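## Task

Remove the dark wooden spatula from the jar, which holds five kitchen tools (wooden spoon, dark wooden spatula, black nylon turner, red nylon spoon, steel serving spoon). Set it lying flat on the cutting board with the midpoint of its length above the board, touching neither the table, the jar nor any other tool. The remaining four tools must stay in the jar and the jar must be standing upright. At the end the hand must not be holding any tool, the jar or the board, not even lightly, and must not bear much of the spatula's weight. The arm and hand should finish raised in free space, in contact with nothing during the final second once everything has settled.

## Robot and tools

Robot: a single six-joint arm carrying a five-finger right hand. It is the only arm, so every command is one list for that arm. Knocking anything off the table means failure.

Frames. Poses are reported in the scene frame. Its origin is on the tabletop directly under the arm base, +z points up, and +y lies to the left when you face along +x. Positions are in metres and orientation is a wxyz quaternion. The hand point sits 0.05 m in front of the palm, where the index pad would meet the thumb tip in a pinch. In its own axes, +z runs along the straightened fingers (fingertips end about 0.06-0.07 m past it), +y points out of the palm, and +x runs across the palm away from the thumb. A wrist bracket on the little-finger side extends 0.03 m past the point along +y and 0.11 m across the palm, and it can collide with things.

The 14-number row, each value from -1 to 1, in this order: dx, dy, dz, rx, ry, rz, little, ring, middle, index, thumb_bend, thumb_turn, force_limit, speed.
- dx..rz are an offset, not a pose. They are expressed in the hand point's own axes and measured from the hand point pose given in the most recent result that reports it. For a second call within the same reply, they are measured from where the robot is when that call starts. A value of 1.0 equals 0.6 m or 180 degrees. rx, ry and rz together form a single rotation vector. Every row in an action counts from that same base pose, not from the row before it. All-zero offsets pull the hand back to that base pose; they do not mean 'stay put'.
- The five finger values are absolute targets: +1 means straight/open and -1 means fully curled. For thumb_turn, +1 puts the thumb beside the palm and -1 puts it in front of the palm. A pinch is roughly index -0.22, thumb_bend -0.75, thumb_turn -0.57. For a whole-hand wrap around an object 0.035-0.08 m across, turn the thumb in front of the palm before the hand arrives.
- force_limit maps linearly from about 0 N at -1 to 10 N at +1 (15 N for the thumb motors). It only stops motors that are closing. speed maps from near zero at -1 to full at +1, where a full finger stroke takes 0.6 s. For a gentle grip, close at speed -0.9 or lower.

Tools.
- execute_actions {"actions": [...], "pictures": bool}. An empty list just reads the current state. One action {"rows": [[14 numbers], ...], "steps": n} runs for up to 15 steps of 1/30 s each, one row per step, with the last row repeated. A wait {"steps": n} (at most 300) sends nothing new.
- move {"target": [14 numbers], "speed": m/s 0.002-0.5 (default 0.25; rotation limit is twice this in rad/s), "stop_force": N 13-80}. It drives the hand point in a straight line toward the offset pose over 0.5-10 s. The hand values are sent at the start. It does not steer around obstacles. stop_force halts the move once the wrist senses that much extra push along the line to the target. Only rely on it when moving slowly and without rotating, and leave it out when pulling away from something you are pressing on. The result line 'move:' reports how the move ended (done, contact, held, off_target, moving, fault), which limits acted (paced = the pose was clipped, held = blocked steps), and how far off the target it finished.
- wait {"seconds": 0-10} lets the scene run.
- zoom_image {"camera": cam_high|cam_low|cam_wrist, "region": [x0,y0,x1,y1]}: pixels of a 504x504 image, region at most 504 on a side.
- show_instructions shows the reference image pages.
- finished_scene {"scene": 1 or 2} closes that scene for good and loads the next one.

Motion behaviour. On each step the commanded pose is clipped to within 100 mm and 16 degrees of the measured pose, and the arm trails commands by about 0.17 s. After a large request, read the returned pose and send the remainder. A 'pose unreachable' line or HELD marks means the clearance check changed or blocked the command; the post under the base counts as part of the arm.

Reading results. The state gives the hand point position, quaternion and velocities; the printed position gets less exact at long reach. Wrist force and torque are given in hand axes, with an offset of up to about 5.5 N, noise of about 3.4 N, and saturation near 100 N. When pressing on something, the force points back into the arm. hand_measured, hand_stopped_by (moving/target/force/stalled/fault) and hand_load_n each list six values in motor order. A loss of grip shows as the loads falling to about 0. A locked finger holds at least 15 N but does not follow an object that moves away. To loosen, send targets more open than hand_measured; to squeeze harder, raise force_limit and send a target that is more closed. 'Hand target' shows the pose the controller is currently driving toward.

Avoid these. A joint torque overload, or any external force of 150 N, stops the arm for 10 s. The load limits are 313/313/142/51.3/51.3/51.3 N m from base to wrist, and a held object counts toward them. The arm is stiff, so aiming even slightly past a firm contact can cause a fault; approach slowly. A MOTOR HOT warning comes at 70 °C and brakes engage at 85 °C, so don't hold loads for long. Loose objects may be nudged now and then. Before finishing, open the hand and lift it clear so that it touches nothing, and check that the tool lies flat and the jar is upright.

Each tool is called as name(argument=value, ...), one argument or row to a line, values as JSON.

Reference images:

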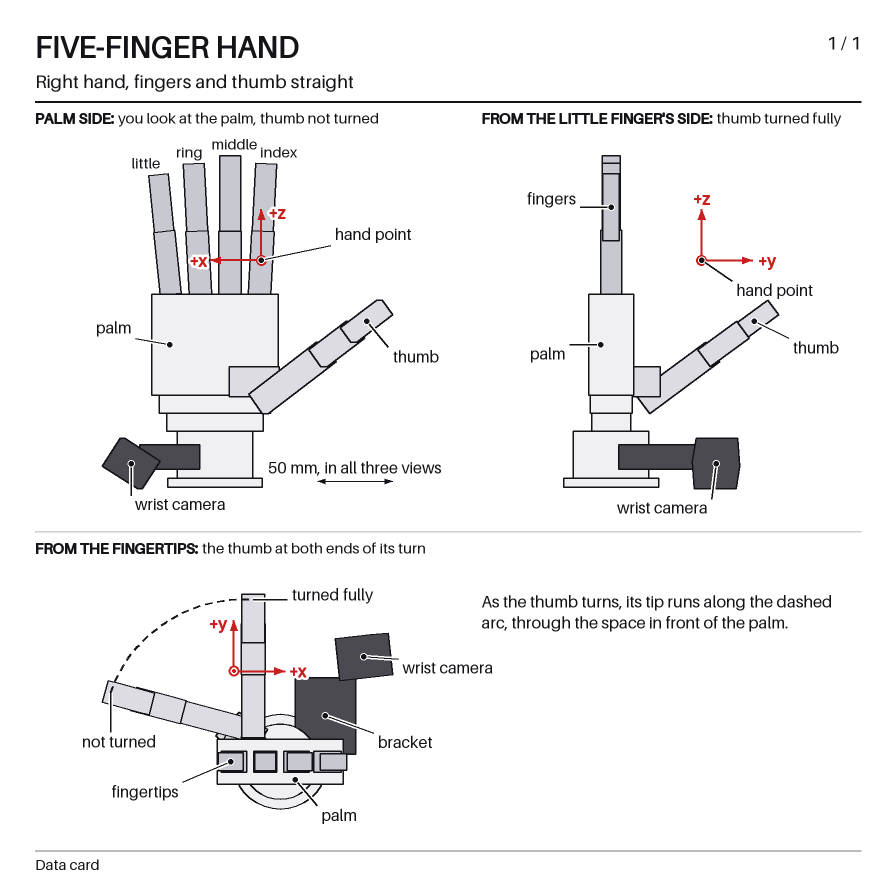

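## Session

execute_actions(
  actions=[],
)

Scene clock: 0.00 s of 5600.00 s.
end_effector_position=(+0.0504, +0.2465, +0.2475) hand_measured=(+1.000, +1.000, +1.000, +1.000, +1.000, +1.000) hand_load_n=(+0.0, +0.0, +0.0, +0.0, +0.0, +0.0) hand_stopped_by=(target, target, target, target, target, target) hand_force_limit=0.00 hand_speed=-0.80 end_effector_quat_wxyz=(+0.060, -0.603, +0.796, +0.002) end_effector_velocity=(-0.000, +0.000, +0.000) end_effector_angular_velocity=(+0.000, +0.002, -0.000)
Joint positions: [ 0.001 -2.167  2.508  1.117  1.494 -2.819]
Joint velocities: [ 0.     0.     0.     0.001 -0.     0.   ]
Joint torques (N m, as the arm reports them, + toward a larger angle): no reading
Wrist force (N, on the end effector, along its own x y z axes, offset not removed): no reading
Wrist torque (N m, same axes, about the end effector's origin, offset not removed): no reading
Hand target: +0.050, +0.246, +0.248; +0.060, -0.603, +0.796, +0.002

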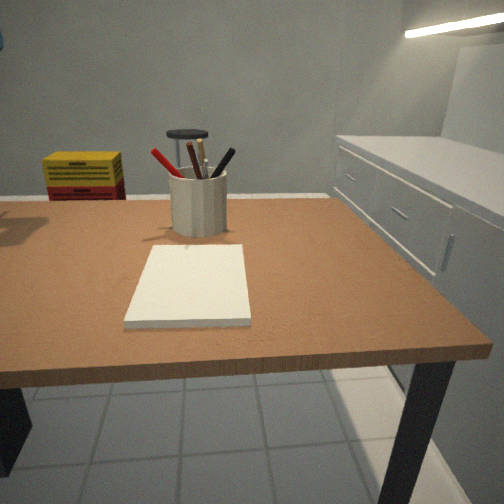

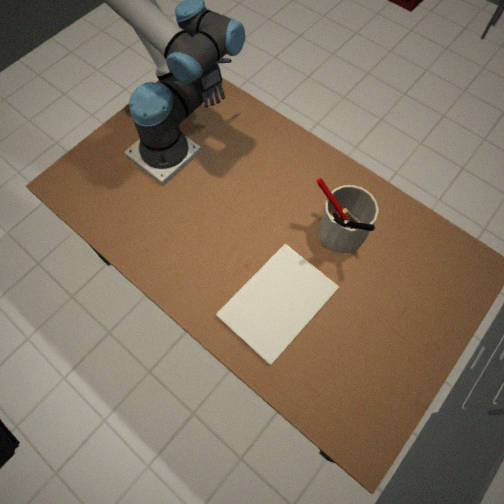

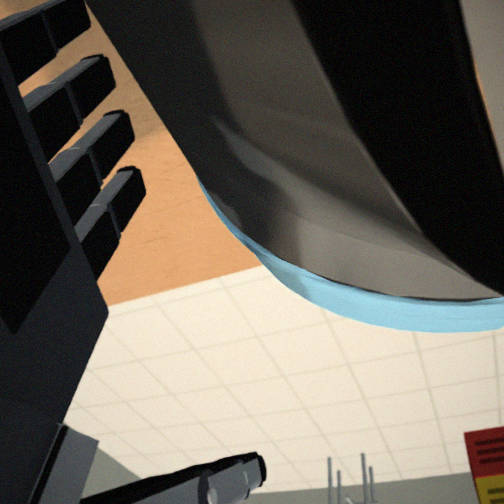

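zoom_image(
  camera="cam_low",
  region=[290, 160, 410, 280],
)

zoom_image(
  camera="cam_high",
  region=[140, 120, 260, 240],
)

Region (290, 160, 410, 280) of cam_low's 504x504 image, scaled by 4.200, with more detail than that image has.

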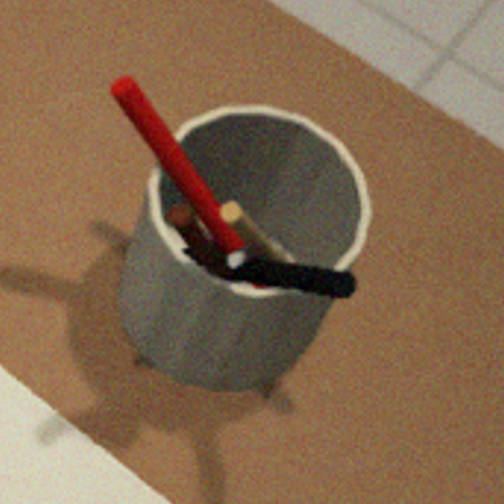

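Region (140, 120, 260, 240) of cam_high's 504x504 image, scaled by 4.200, with more detail than that image has.

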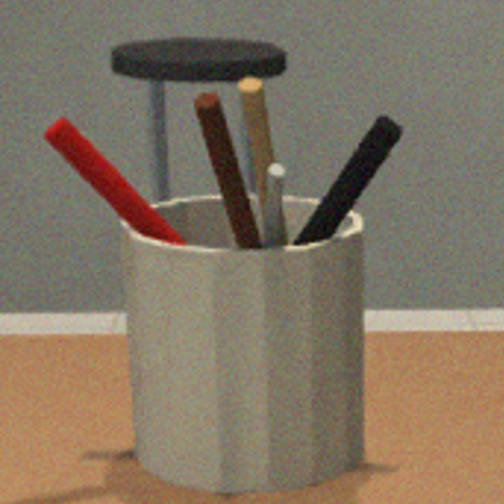

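move(
  target=[0.029,-0.73,-0.288,0.5,0,0,1,1,1,1,1,-0.57,0,0.5],
  speed=0.3,
)

Scene clock: 25.50 s of 5600.00 s.
end_effector_position=(+0.4495, +0.0966, +0.4476) hand_measured=(+1.000, +1.000, +1.000, +1.000, +1.000, -0.570) hand_load_n=(+0.0, +0.0, +0.0, +0.0, +0.0, +0.0) hand_stopped_by=(target, target, target, target, target, target) hand_force_limit=0.00 hand_speed=0.50 end_effector_quat_wxyz=(+0.469, -0.384, +0.564, -0.561) end_effector_velocity=(+0.003, -0.001, +0.001) end_effector_angular_velocity=(-0.004, -0.008, -0.006)
Joint positions: [-0.315 -2.397  2.432 -0.117  1.578 -3.033]
Joint velocities: [ 0.016  0.011  0.001 -0.02   0.022 -0.004]
Joint torques (N m, as the arm reports them, + toward a larger angle): [ 11.66  34.43 -34.16  -4.65   3.31  -1.65]
Wrist force (N, on the end effector, along its own x y z axes, offset not removed): [-5.5 -0.1 -1.1]
Wrist torque (N m, same axes, about the end effector's origin, offset not removed): [0.13 0.67 -0.39]
Hand target: +0.450, +0.097, +0.448; +0.469, -0.383, +0.564, -0.561
Off the commanded pose: 0.000 m, 0 deg.
After step 90, 19.17 s passed at rest.
move: done

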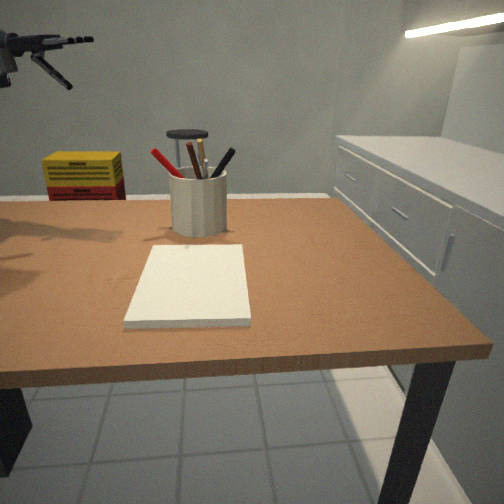

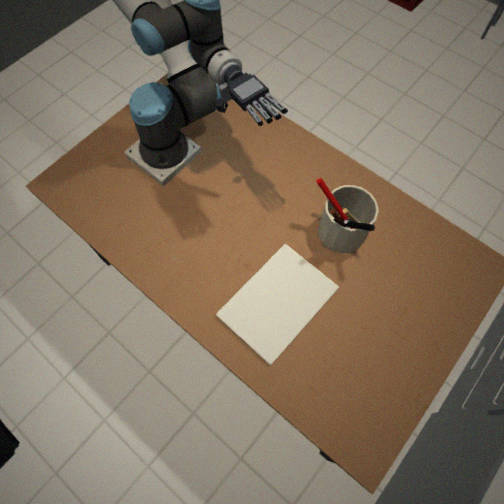

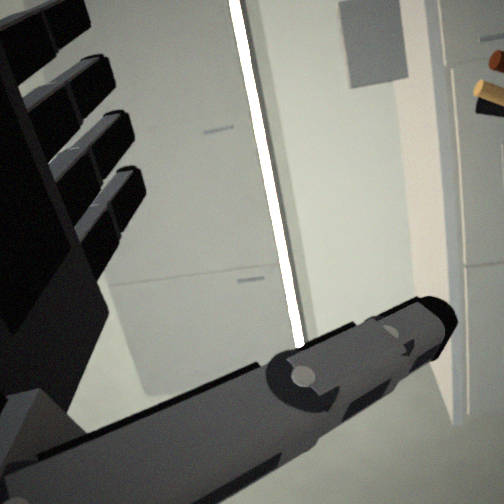

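move(
  target=[0.007,0.228,0.448,0,-0.088,0.06,1,1,1,0.4,-0.3,-0.57,0,0.5],
  speed=0.3,
)

Scene clock: 36.77 s of 5600.00 s.
end_effector_position=(+0.7186, +0.0298, +0.3300) hand_measured=(+1.000, +1.000, +1.000, +0.400, -0.300, -0.570) hand_load_n=(+0.0, +0.0, +0.0, +0.0, +0.0, +0.0) hand_stopped_by=(target, target, target, target, target, target) hand_force_limit=0.00 hand_speed=0.50 end_effector_quat_wxyz=(+0.592, -0.403, +0.528, -0.456) end_effector_velocity=(+0.003, -0.000, +0.000) end_effector_angular_velocity=(-0.000, -0.003, +0.001)
Joint positions: [-0.485 -1.674  2.332 -0.806  1.14  -2.811]
Joint velocities: [ 0.002  0.006 -0.004 -0.006  0.001  0.001]
Joint torques (N m, as the arm reports them, + toward a larger angle): [ 11.07 -16.88 -53.31  -4.5    3.41   1.68]
Wrist force (N, on the end effector, along its own x y z axes, offset not removed): [-3.9 -3.0 1.2]
Wrist torque (N m, same axes, about the end effector's origin, offset not removed): [-0.28 0.34 -0.26]
Hand target: +0.719, +0.030, +0.330; +0.593, -0.403, +0.528, -0.456
Off the commanded pose: 0.000 m, 0 deg.
After step 90, 6.47 s passed at rest.
move: done

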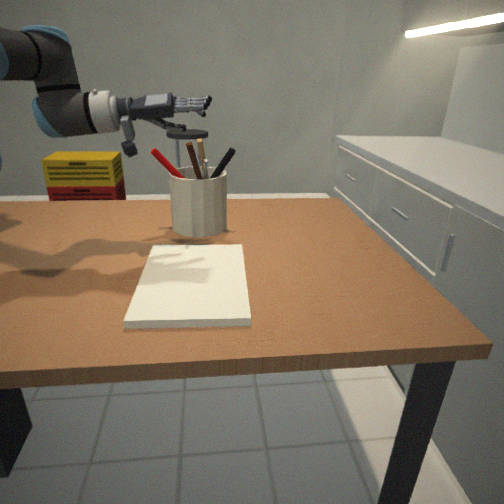

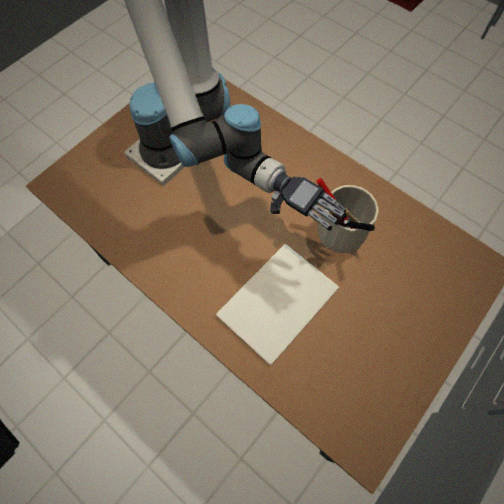

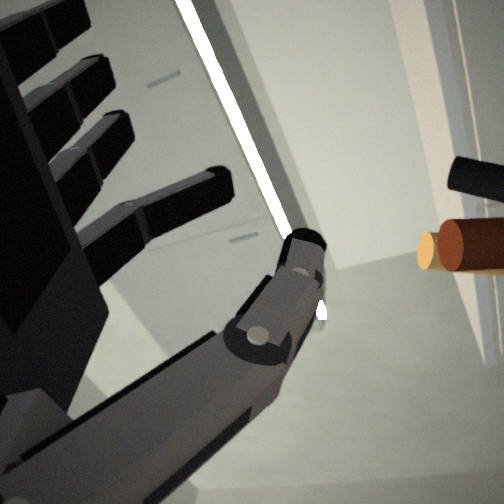

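zoom_image(
  camera="cam_high",
  region=[110, 70, 250, 210],
)

Region (110, 70, 250, 210) of cam_high's 504x504 image, scaled by 3.600, with more detail than that image has.

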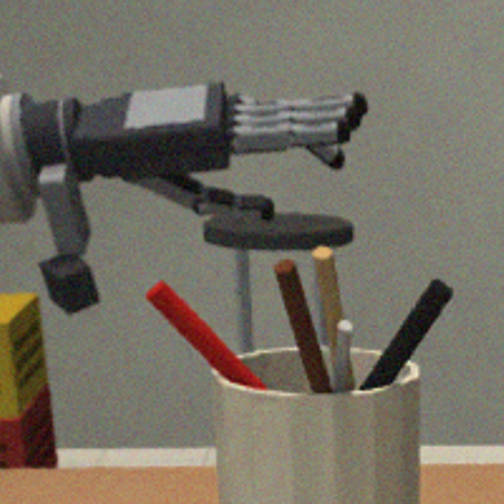

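move(
  target=[0,0.06,-0.008,0,0,0,1,1,1,0.2,-0.6,-0.57,0,0.5],
  speed=0.08,
)

zoom_image(
  camera="cam_high",
  region=[130, 80, 250, 200],
)

Scene clock: 43.40 s of 5600.00 s.
end_effector_position=(+0.7180, +0.0391, +0.2952) hand_measured=(+1.000, +1.000, +1.000, +0.200, -0.600, -0.570) hand_load_n=(+0.0, +0.0, +0.0, +0.0, +0.0, +0.0) hand_stopped_by=(target, target, target, target, target, target) hand_force_limit=0.00 hand_speed=0.50 end_effector_quat_wxyz=(+0.592, -0.403, +0.528, -0.456) end_effector_velocity=(+0.000, +0.001, -0.003) end_effector_angular_velocity=(-0.000, -0.000, -0.000)
Joint positions: [-0.464 -1.623  2.366 -0.889  1.161 -2.814]
Joint velocities: [ 0.002  0.006  0.003 -0.008  0.002 -0.001]
Joint torques (N m, as the arm reports them, + toward a larger angle): [ 14.04 -15.08 -21.82  -4.16   3.34  -1.89]
Wrist force (N, on the end effector, along its own x y z axes, offset not removed): [-2.2 -1.8 4.5]
Wrist torque (N m, same axes, about the end effector's origin, offset not removed): [-0.38 -0.09 -0.16]
Hand target: +0.718, +0.039, +0.295; +0.592, -0.403, +0.528, -0.456
Off the commanded pose: 0.000 m, 0 deg.
After step 90, 2.70 s passed at rest.
move: done

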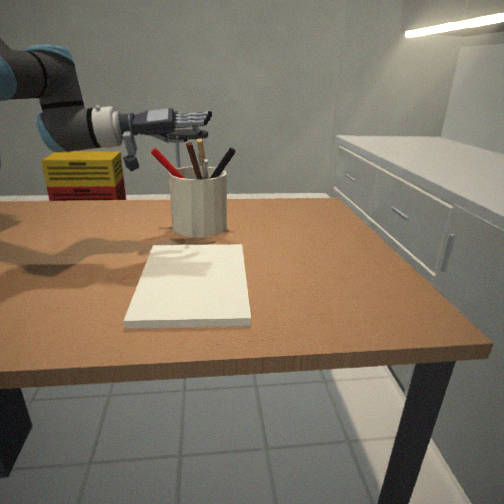

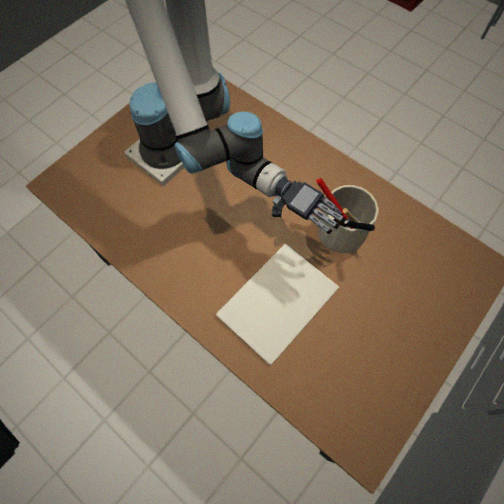

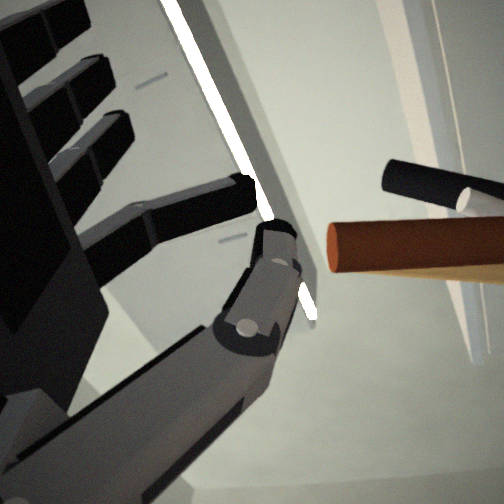

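Region (130, 80, 250, 200) of cam_high's 504x504 image, scaled by 4.200, with more detail than that image has.

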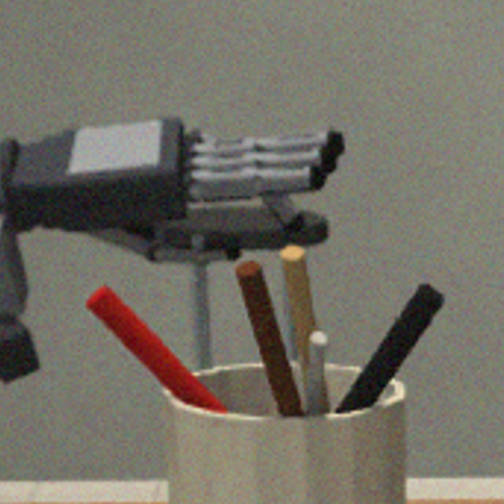

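move(
  target=[-0.014,0.03,-0.014,0,0,0,1,1,1,0.2,-0.6,-0.57,0,0.5],
  speed=0.04,
)

zoom_image(
  camera="cam_high",
  region=[130, 80, 250, 200],
)

Scene clock: 49.83 s of 5600.00 s.
end_effector_position=(+0.7116, +0.0518, +0.2794) hand_measured=(+1.000, +1.000, +1.000, +0.200, -0.600, -0.570) hand_load_n=(+0.0, +0.0, +0.0, +0.0, +0.0, +0.0) hand_stopped_by=(target, target, target, target, target, target) hand_force_limit=0.00 hand_speed=0.50 end_effector_quat_wxyz=(+0.592, -0.403, +0.528, -0.456) end_effector_velocity=(-0.001, +0.002, -0.001) end_effector_angular_velocity=(-0.001, -0.001, -0.000)
Joint positions: [-0.441 -1.608  2.391 -0.927  1.183 -2.818]
Joint velocities: [ 0.003 -0.001  0.003 -0.003  0.003 -0.001]
Joint torques (N m, as the arm reports them, + toward a larger angle): [ 10.89 -18.77 -21.95  -4.66   3.18  -1.77]
Wrist force (N, on the end effector, along its own x y z axes, offset not removed): [-0.1 -2.3 4.3]
Wrist torque (N m, same axes, about the end effector's origin, offset not removed): [-0.43 -0.39 -0.02]
Hand target: +0.711, +0.052, +0.279; +0.592, -0.403, +0.528, -0.456
Off the commanded pose: 0.000 m, 0 deg.
After step 90, 2.50 s passed at rest.
move: done

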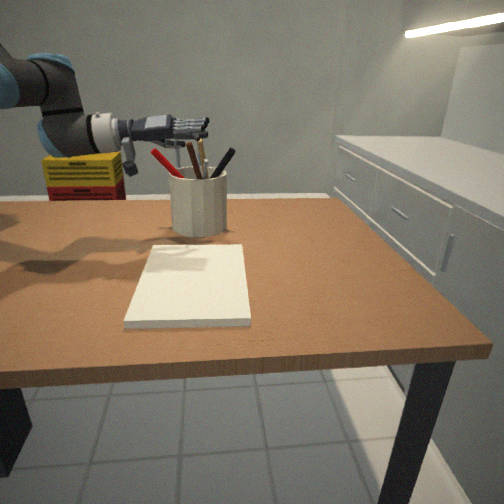

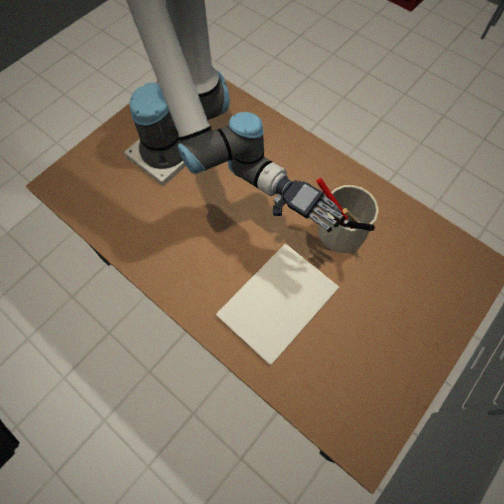

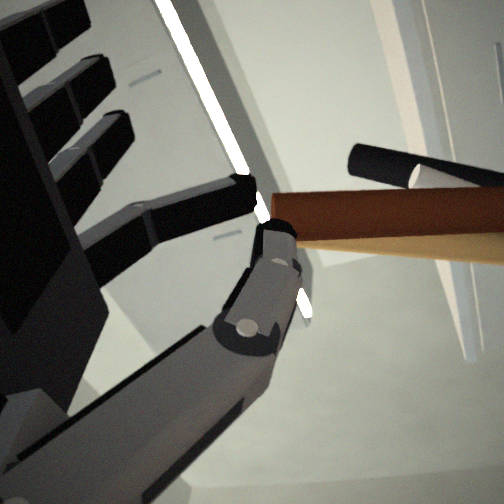

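Region (130, 80, 250, 200) of cam_high's 504x504 image, scaled by 4.200, with more detail than that image has.

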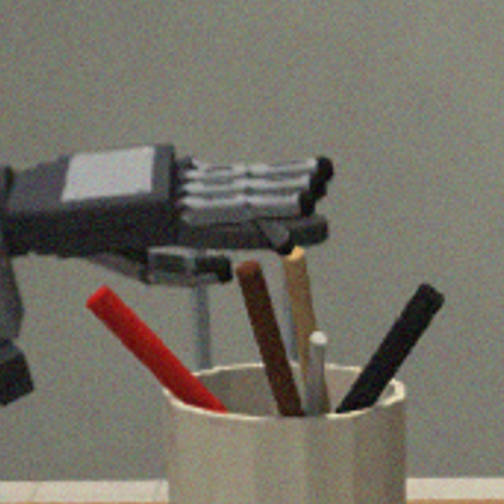

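Good. Descend ~2 cm more.

move(
  target=[0,0.035,0.006,0,0,0,1,1,1,0.2,-0.6,-0.57,0,0.5],
  speed=0.03,
)

move(
  target=[0,0,0,0,0,0,1,1,1,-0.5,-0.75,-0.57,0.6,-0.6],
)

zoom_image(
  camera="cam_high",
  region=[130, 80, 250, 200],
)

Scene clock: 54.30 s of 5600.00 s.
end_effector_position=(+0.7174, +0.0571, +0.2600) hand_measured=(+1.000, +1.000, +1.000, +0.200, -0.600, -0.570) hand_load_n=(+0.0, +0.0, +0.0, +0.0, +0.0, +0.0) hand_stopped_by=(target, target, target, target, target, target) hand_force_limit=0.00 hand_speed=0.50 end_effector_quat_wxyz=(+0.592, -0.403, +0.528, -0.456) end_effector_velocity=(+0.001, +0.001, -0.002) end_effector_angular_velocity=(+0.000, -0.000, -0.000)
Joint positions: [-0.423 -1.563  2.396 -0.976  1.201 -2.821]
Joint velocities: [ 0.002  0.005  0.    -0.006  0.002 -0.   ]
Joint torques (N m, as the arm reports them, + toward a larger angle): [ 10.36 -24.82 -19.34  -5.16   3.17  -1.93]
Wrist force (N, on the end effector, along its own x y z axes, offset not removed): [-4.8 0.2 2.1]
Wrist torque (N m, same axes, about the end effector's origin, offset not removed): [0.07 0.33 -0.15]
Hand target: +0.718, +0.057, +0.260; +0.592, -0.403, +0.528, -0.456
Off the commanded pose: 0.000 m, 0 deg.
After step 90, 0.40 s passed at rest.
move: done

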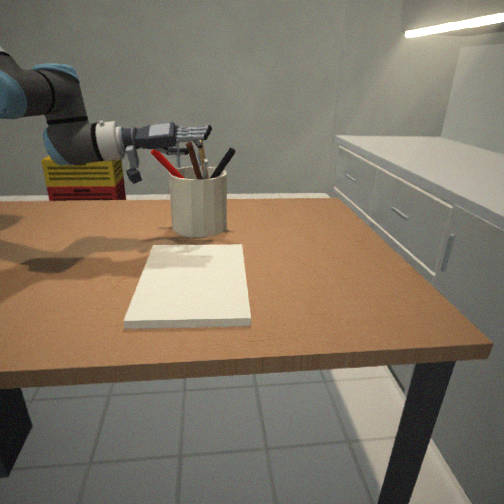

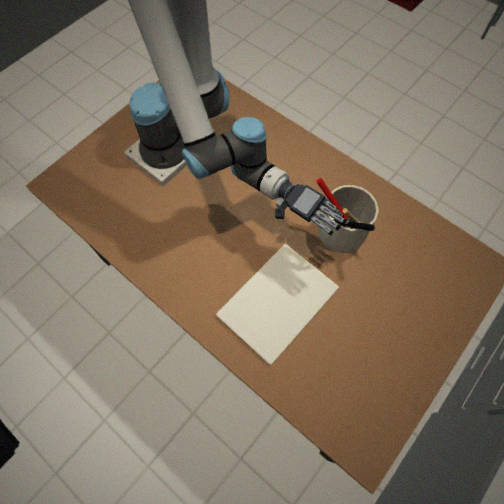

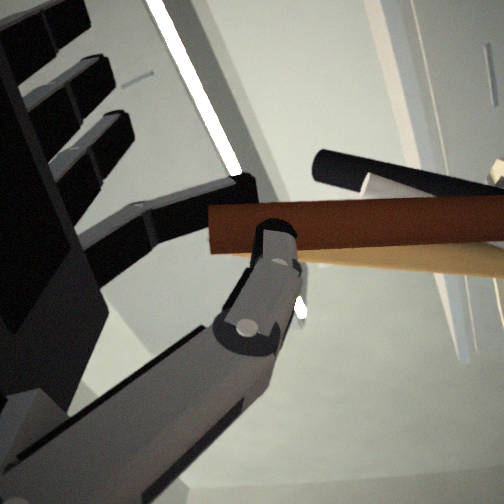

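Scene clock: 54.93 s of 5600.00 s.
end_effector_position=(+0.7174, +0.0571, +0.2599) hand_measured=(+1.000, +1.000, +1.000, +0.008, -0.720, -0.570) hand_load_n=(+0.0, +0.0, +0.0, +8.5, +10.0, +0.0) hand_stopped_by=(target, target, target, force, force, target) hand_force_limit=0.60 hand_speed=-0.60 end_effector_quat_wxyz=(+0.592, -0.403, +0.528, -0.456) end_effector_velocity=(-0.000, -0.000, -0.001) end_effector_angular_velocity=(+0.000, +0.002, -0.000)
Joint positions: [-0.423 -1.563  2.396 -0.976  1.201 -2.821]
Joint velocities: [-0.     0.001 -0.     0.001  0.    -0.   ]
Joint torques (N m, as the arm reports them, + toward a larger angle): [-13.81 -46.24 -21.62  -1.21  -2.76  -1.47]
Wrist force (N, on the end effector, along its own x y z axes, offset not removed): [-0.9 3.4 0.2]
Wrist torque (N m, same axes, about the end effector's origin, offset not removed): [0.31 -0.32 0.09]
Hand target: +0.717, +0.057, +0.260; +0.592, -0.403, +0.528, -0.456
Off the commanded pose: 0.000 m, 0 deg.
move: done

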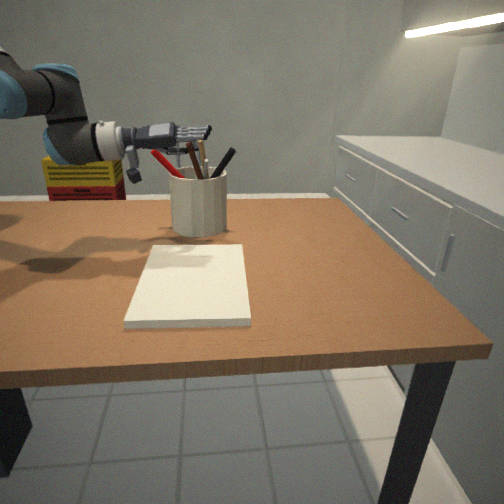

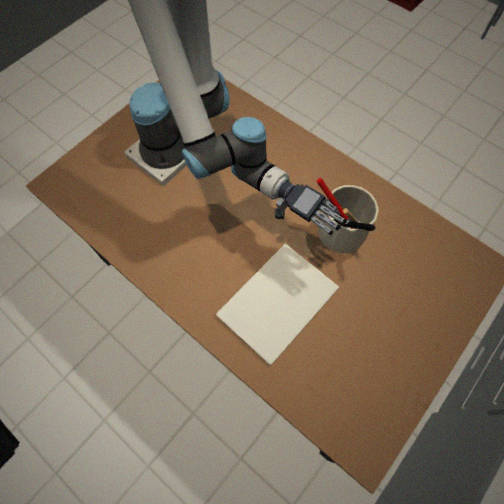

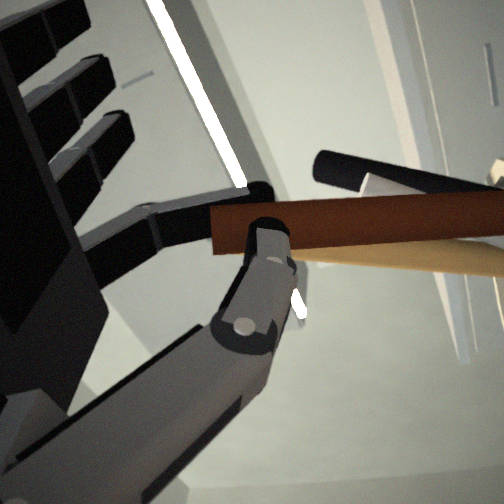

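Region (130, 80, 250, 200) of cam_high's 504x504 image, scaled by 4.200, with more detail than that image has.

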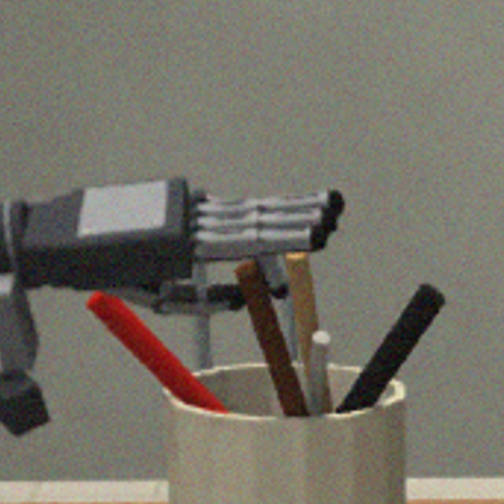

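Lift along the handle.

move(
  target=[-0.02,-0.17,0,0,0,0,1,1,1,-0.5,-0.75,-0.57,0.6,-0.6],
  speed=0.04,
)

Scene clock: 60.17 s of 5600.00 s.
end_effector_position=(+0.7054, +0.0422, +0.3605) hand_measured=(+1.000, +1.000, +1.000, +0.008, -0.720, -0.570) hand_load_n=(+0.0, +0.0, +0.0, +7.5, +9.0, -0.5) hand_stopped_by=(target, target, target, force, force, target) hand_force_limit=0.60 hand_speed=-0.60 end_effector_quat_wxyz=(+0.592, -0.403, +0.528, -0.456) end_effector_velocity=(-0.000, -0.000, +0.003) end_effector_angular_velocity=(+0.000, -0.001, +0.000)
Joint positions: [-0.472 -1.741  2.322 -0.728  1.153 -2.813]
Joint velocities: [-0.001 -0.004 -0.002  0.006 -0.002  0.001]
Joint torques (N m, as the arm reports them, + toward a larger angle): [-12.89 -39.67 -57.11  -0.87  -2.95   1.72]
Wrist force (N, on the end effector, along its own x y z axes, offset not removed): [-0.6 2.9 0.7]
Wrist torque (N m, same axes, about the end effector's origin, offset not removed): [0.25 -0.25 0.13]
Hand target: +0.705, +0.042, +0.361; +0.592, -0.403, +0.528, -0.456
Off the commanded pose: 0.000 m, 0 deg.
move: done

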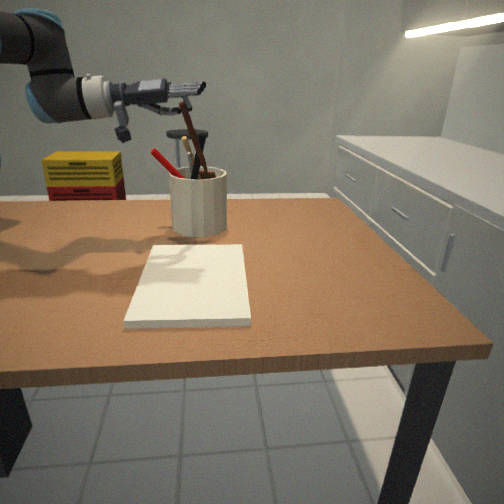

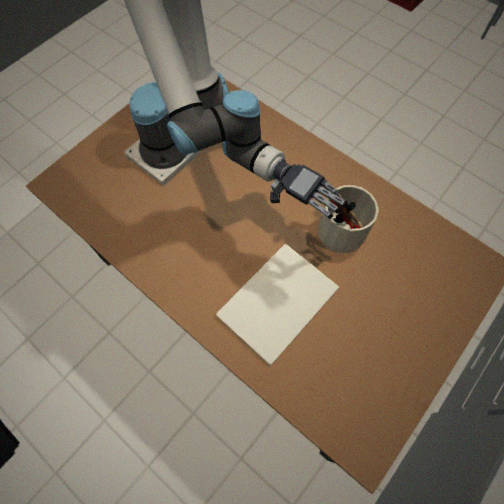

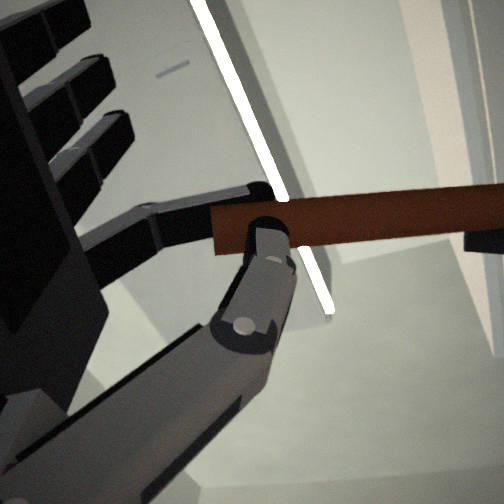

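move(
  target=[-0.06,-0.2,0.05,0,0,0,1,1,1,-0.5,-0.75,-0.57,0.6,-0.6],
  speed=0.04,
)

zoom_image(
  camera="cam_high",
  region=[100, 20, 300, 220],
)

Scene clock: 67.43 s of 5600.00 s.
end_effector_position=(+0.7204, +0.0456, +0.4880) hand_measured=(+1.000, +1.000, +1.000, +0.008, -0.722, -0.570) hand_load_n=(+0.0, +0.0, +0.0, +6.0, +4.0, -0.5) hand_stopped_by=(target, target, target, force, force, target) hand_force_limit=0.60 hand_speed=-0.60 end_effector_quat_wxyz=(+0.592, -0.403, +0.528, -0.456) end_effector_velocity=(+0.001, +0.000, +0.002) end_effector_angular_velocity=(+0.003, +0.002, +0.000)
Joint positions: [-0.452 -1.828  2.138 -0.456  1.172 -2.816]
Joint velocities: [ 0.     0.    -0.004  0.006  0.001  0.002]
Joint torques (N m, as the arm reports them, + toward a larger angle): [ 11.66 -36.77 -59.04  -0.88   3.52  -1.72]
Wrist force (N, on the end effector, along its own x y z axes, offset not removed): [-2.5 1.7 -0.5]
Wrist torque (N m, same axes, about the end effector's origin, offset not removed): [0.30 0.23 -0.13]
Hand target: +0.720, +0.046, +0.488; +0.592, -0.403, +0.528, -0.456
Off the commanded pose: 0.000 m, 0 deg.
After step 90, 0.67 s passed at rest.
move: done

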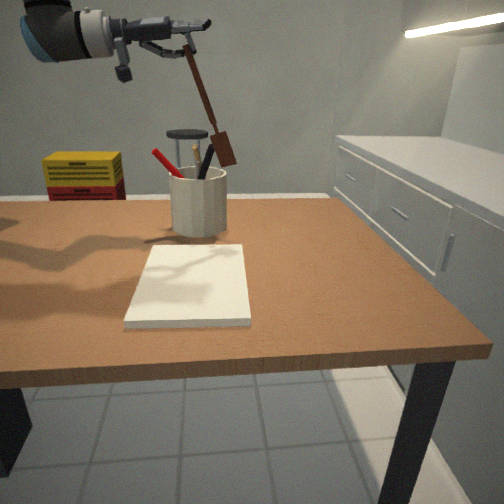

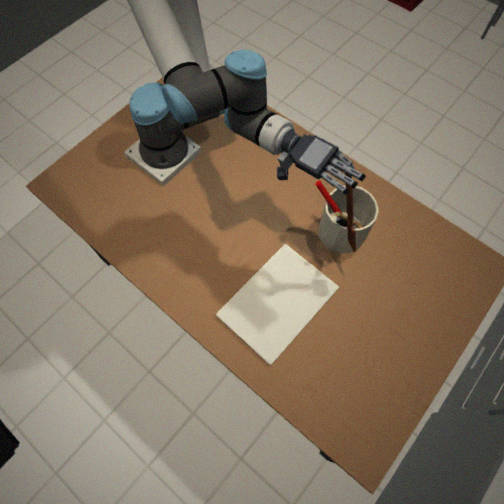

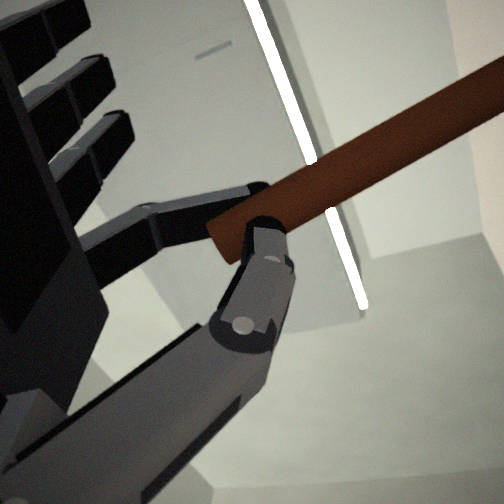

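Region (100, 20, 300, 220) of cam_high's 504x504 image, scaled by 2.520, with more detail than that image has.

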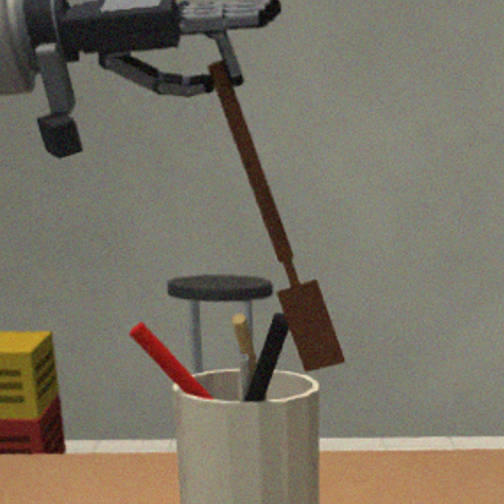

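move(
  target=[0.19,-0.07,-0.05,0,0,0,1,1,1,-0.55,-0.8,-0.57,0.8,-0.6],
  speed=0.08,
)

move(
  target=[0.39,0.186,-0.033,0,0,-0.17,1,1,1,-0.55,-0.8,-0.57,0.8,-0.6],
  speed=0.1,
)

Scene clock: 84.23 s of 5600.00 s.
end_effector_position=(+0.6888, -0.0749, +0.4951) hand_measured=(+1.000, +1.000, +1.000, -0.006, -0.780, -0.570) hand_load_n=(+0.0, +0.0, +0.0, +13.5, +11.5, -2.0) hand_stopped_by=(target, target, target, force, stalled, target) hand_force_limit=0.80 hand_speed=-0.60 end_effector_quat_wxyz=(+0.592, -0.403, +0.528, -0.456) end_effector_velocity=(-0.000, -0.003, +0.001) end_effector_angular_velocity=(-0.001, -0.002, +0.001)
Joint positions: [-0.752 -1.866  2.155 -0.464  0.876 -2.76 ]
Joint velocities: [-0.006  0.001 -0.001 -0.003 -0.006  0.002]
Joint torques (N m, as the arm reports them, + toward a larger angle): [-14.65 -32.38 -58.99  -4.81  -3.47   1.08]
Wrist force (N, on the end effector, along its own x y z axes, offset not removed): [-1.3 2.4 4.4]
Wrist torque (N m, same axes, about the end effector's origin, offset not removed): [0.15 -0.17 -0.09]
Hand target: +0.689, -0.075, +0.495; +0.592, -0.403, +0.528, -0.456
Off the commanded pose: 0.000 m, 0 deg.
After step 90, 11.73 s passed at rest.
move: done

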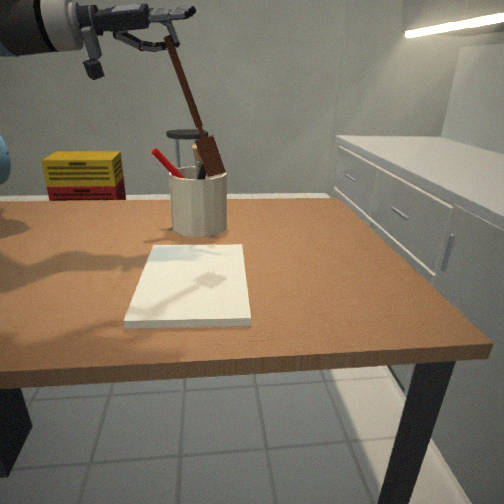

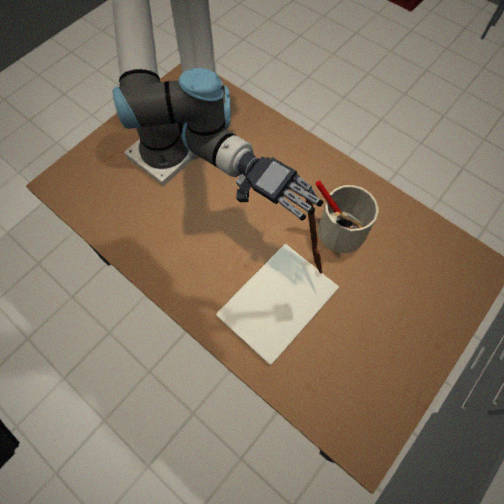

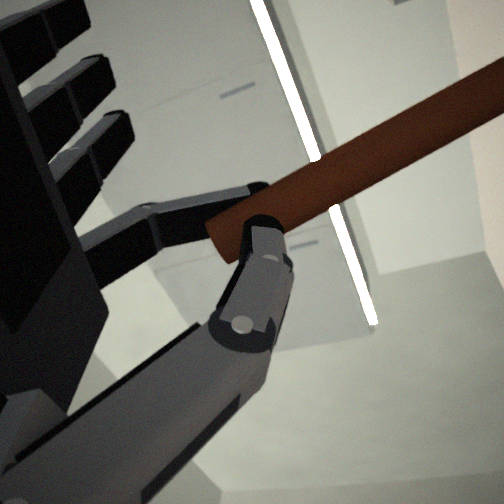

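Scene clock: 87.43 s of 5600.00 s.
end_effector_position=(+0.6881, -0.2714, +0.3255) hand_measured=(+1.000, +1.000, +1.000, -0.006, -0.780, -0.570) hand_load_n=(+0.0, +0.0, +0.0, +14.0, +11.0, -1.0) hand_stopped_by=(target, target, target, force, stalled, target) hand_force_limit=0.80 hand_speed=-0.60 end_effector_quat_wxyz=(-0.451, +0.527, -0.403, +0.596) end_effector_velocity=(+0.000, -0.002, -0.002) end_effector_angular_velocity=(-0.005, -0.001, -0.000)
Joint positions: [-1.009 -1.595  2.243 -0.879  0.624 -3.218]
Joint velocities: [-0.002  0.004 -0.    -0.006 -0.002 -0.003]
Joint torques (N m, as the arm reports them, + toward a larger angle): [-13.89 -24.96 -25.37  -5.08  -3.14  -1.99]
Wrist force (N, on the end effector, along its own x y z axes, offset not removed): [-4.5 1.8 2.8]
Wrist torque (N m, same axes, about the end effector's origin, offset not removed): [0.17 0.25 -0.17]
Hand target: +0.688, -0.272, +0.325; -0.451, +0.528, -0.403, +0.596
Off the commanded pose: 0.000 m, 0 deg.
move: done

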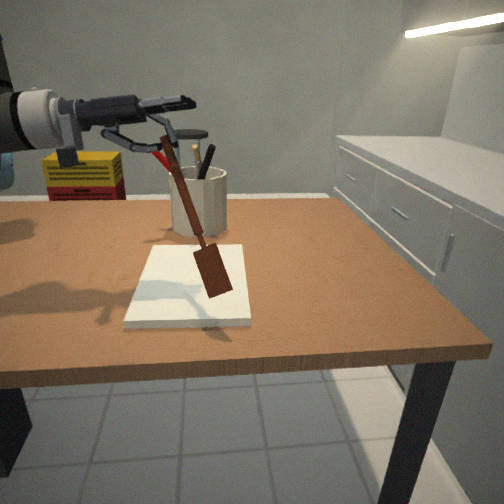

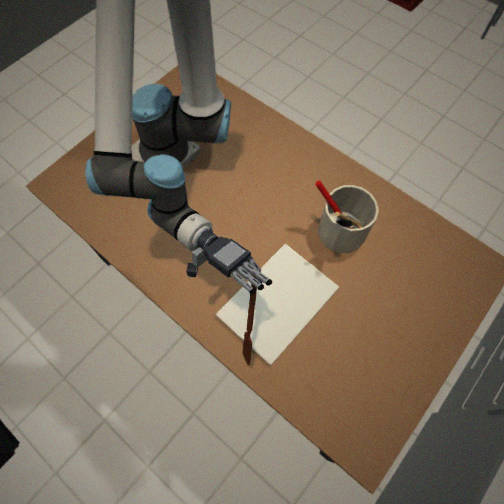

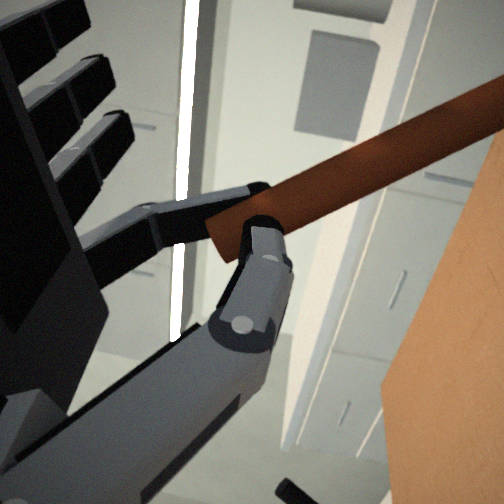

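move(
  target=[-0.377,0.05,-0.017,0,0,-0.17,1,1,1,-0.55,-0.8,-0.57,0.8,-0.6],
  speed=0.08,
)

Scene clock: 95.43 s of 5600.00 s.
end_effector_position=(+0.6894, -0.0617, +0.2359) hand_measured=(+1.000, +1.000, +1.000, -0.006, -0.780, -0.570) hand_load_n=(+0.0, +0.0, +0.0, +14.5, +8.0, +0.0) hand_stopped_by=(target, target, target, force, stalled, target) hand_force_limit=0.80 hand_speed=-0.60 end_effector_quat_wxyz=(-0.278, +0.615, -0.250, +0.694) end_effector_velocity=(+0.000, +0.002, -0.001) end_effector_angular_velocity=(-0.007, -0.001, -0.002)
Joint positions: [-0.573 -1.594  2.455 -1.016  1.052 -3.862]
Joint velocities: [ 0.007  0.002  0.001 -0.004  0.008 -0.008]
Joint torques (N m, as the arm reports them, + toward a larger angle): [ 11.68 -14.34 -17.95  -4.89   3.25  -1.63]
Wrist force (N, on the end effector, along its own x y z axes, offset not removed): [-3.0 -1.6 0.9]
Wrist torque (N m, same axes, about the end effector's origin, offset not removed): [-0.15 0.15 -0.23]
Hand target: +0.689, -0.061, +0.236; -0.278, +0.615, -0.250, +0.694
Off the commanded pose: 0.000 m, 0 deg.
After step 90, 1.20 s passed at rest.
move: done

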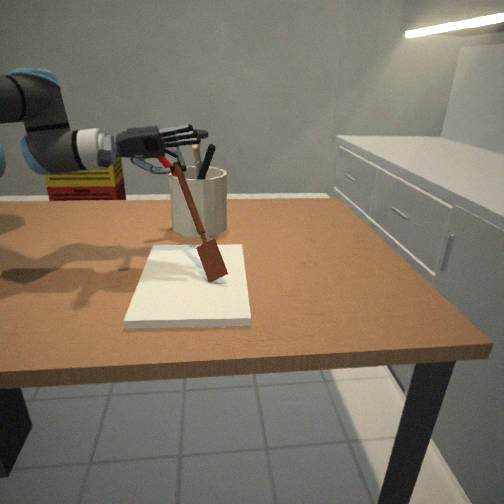

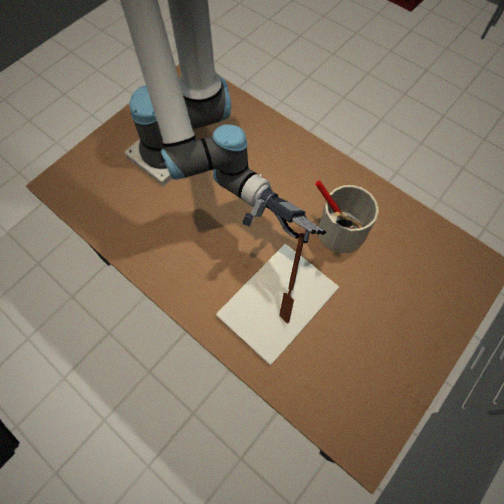

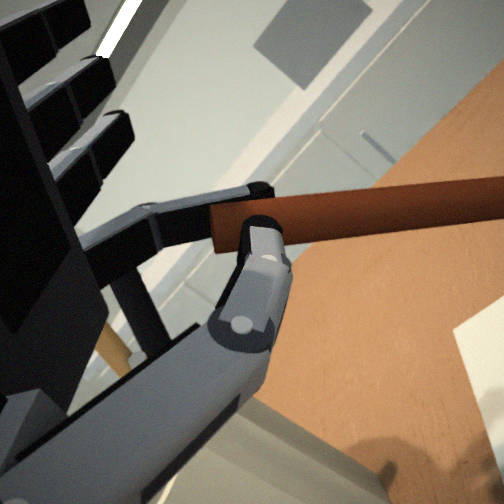

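move(
  target=[-0.144,0.138,-0.023,-0.078,-0.078,0,1,1,1,-0.55,-0.8,-0.57,0.8,-0.6],
  speed=0.04,
)

Scene clock: 104.33 s of 5600.00 s.
end_effector_position=(+0.6898, -0.0612, +0.1157) hand_measured=(+1.000, +1.000, +1.000, -0.006, -0.780, -0.570) hand_load_n=(+0.0, +0.0, +0.0, +15.0, +8.0, -1.0) hand_stopped_by=(target, target, target, force, stalled, target) hand_force_limit=0.80 hand_speed=-0.60 end_effector_quat_wxyz=(-0.230, +0.724, -0.297, +0.578) end_effector_velocity=(+0.000, +0.000, -0.002) end_effector_angular_velocity=(+0.001, +0.007, -0.001)
Joint positions: [-0.534 -1.418  2.348 -0.691  1.102 -4.049]
Joint velocities: [ 0.001  0.004 -0.003  0.007  0.002 -0.002]
Joint torques (N m, as the arm reports them, + toward a larger angle): [ 13.08 -32.36 -42.53   0.25   2.91  -1.95]
Wrist force (N, on the end effector, along its own x y z axes, offset not removed): [-5.0 0.7 2.9]
Wrist torque (N m, same axes, about the end effector's origin, offset not removed): [0.07 0.48 -0.26]
Hand target: +0.690, -0.061, +0.115; -0.230, +0.725, -0.297, +0.578
Off the commanded pose: 0.000 m, 0 deg.
After step 90, 1.20 s passed at rest.
move: done

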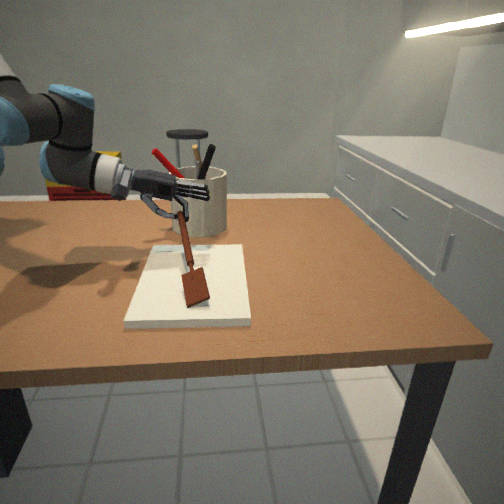

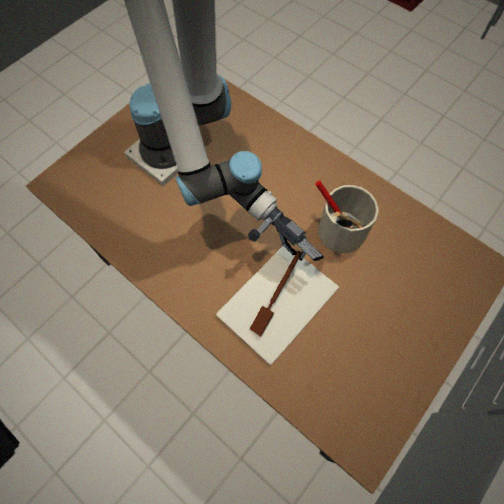

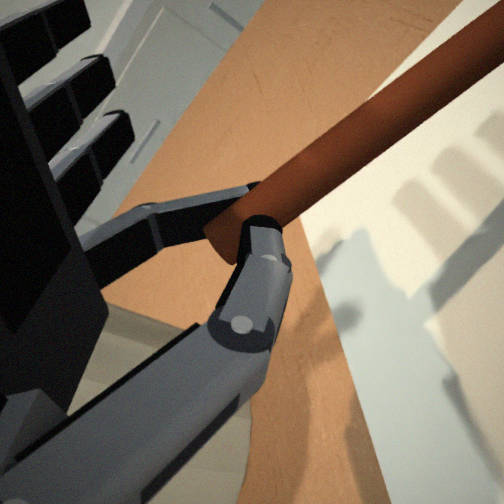

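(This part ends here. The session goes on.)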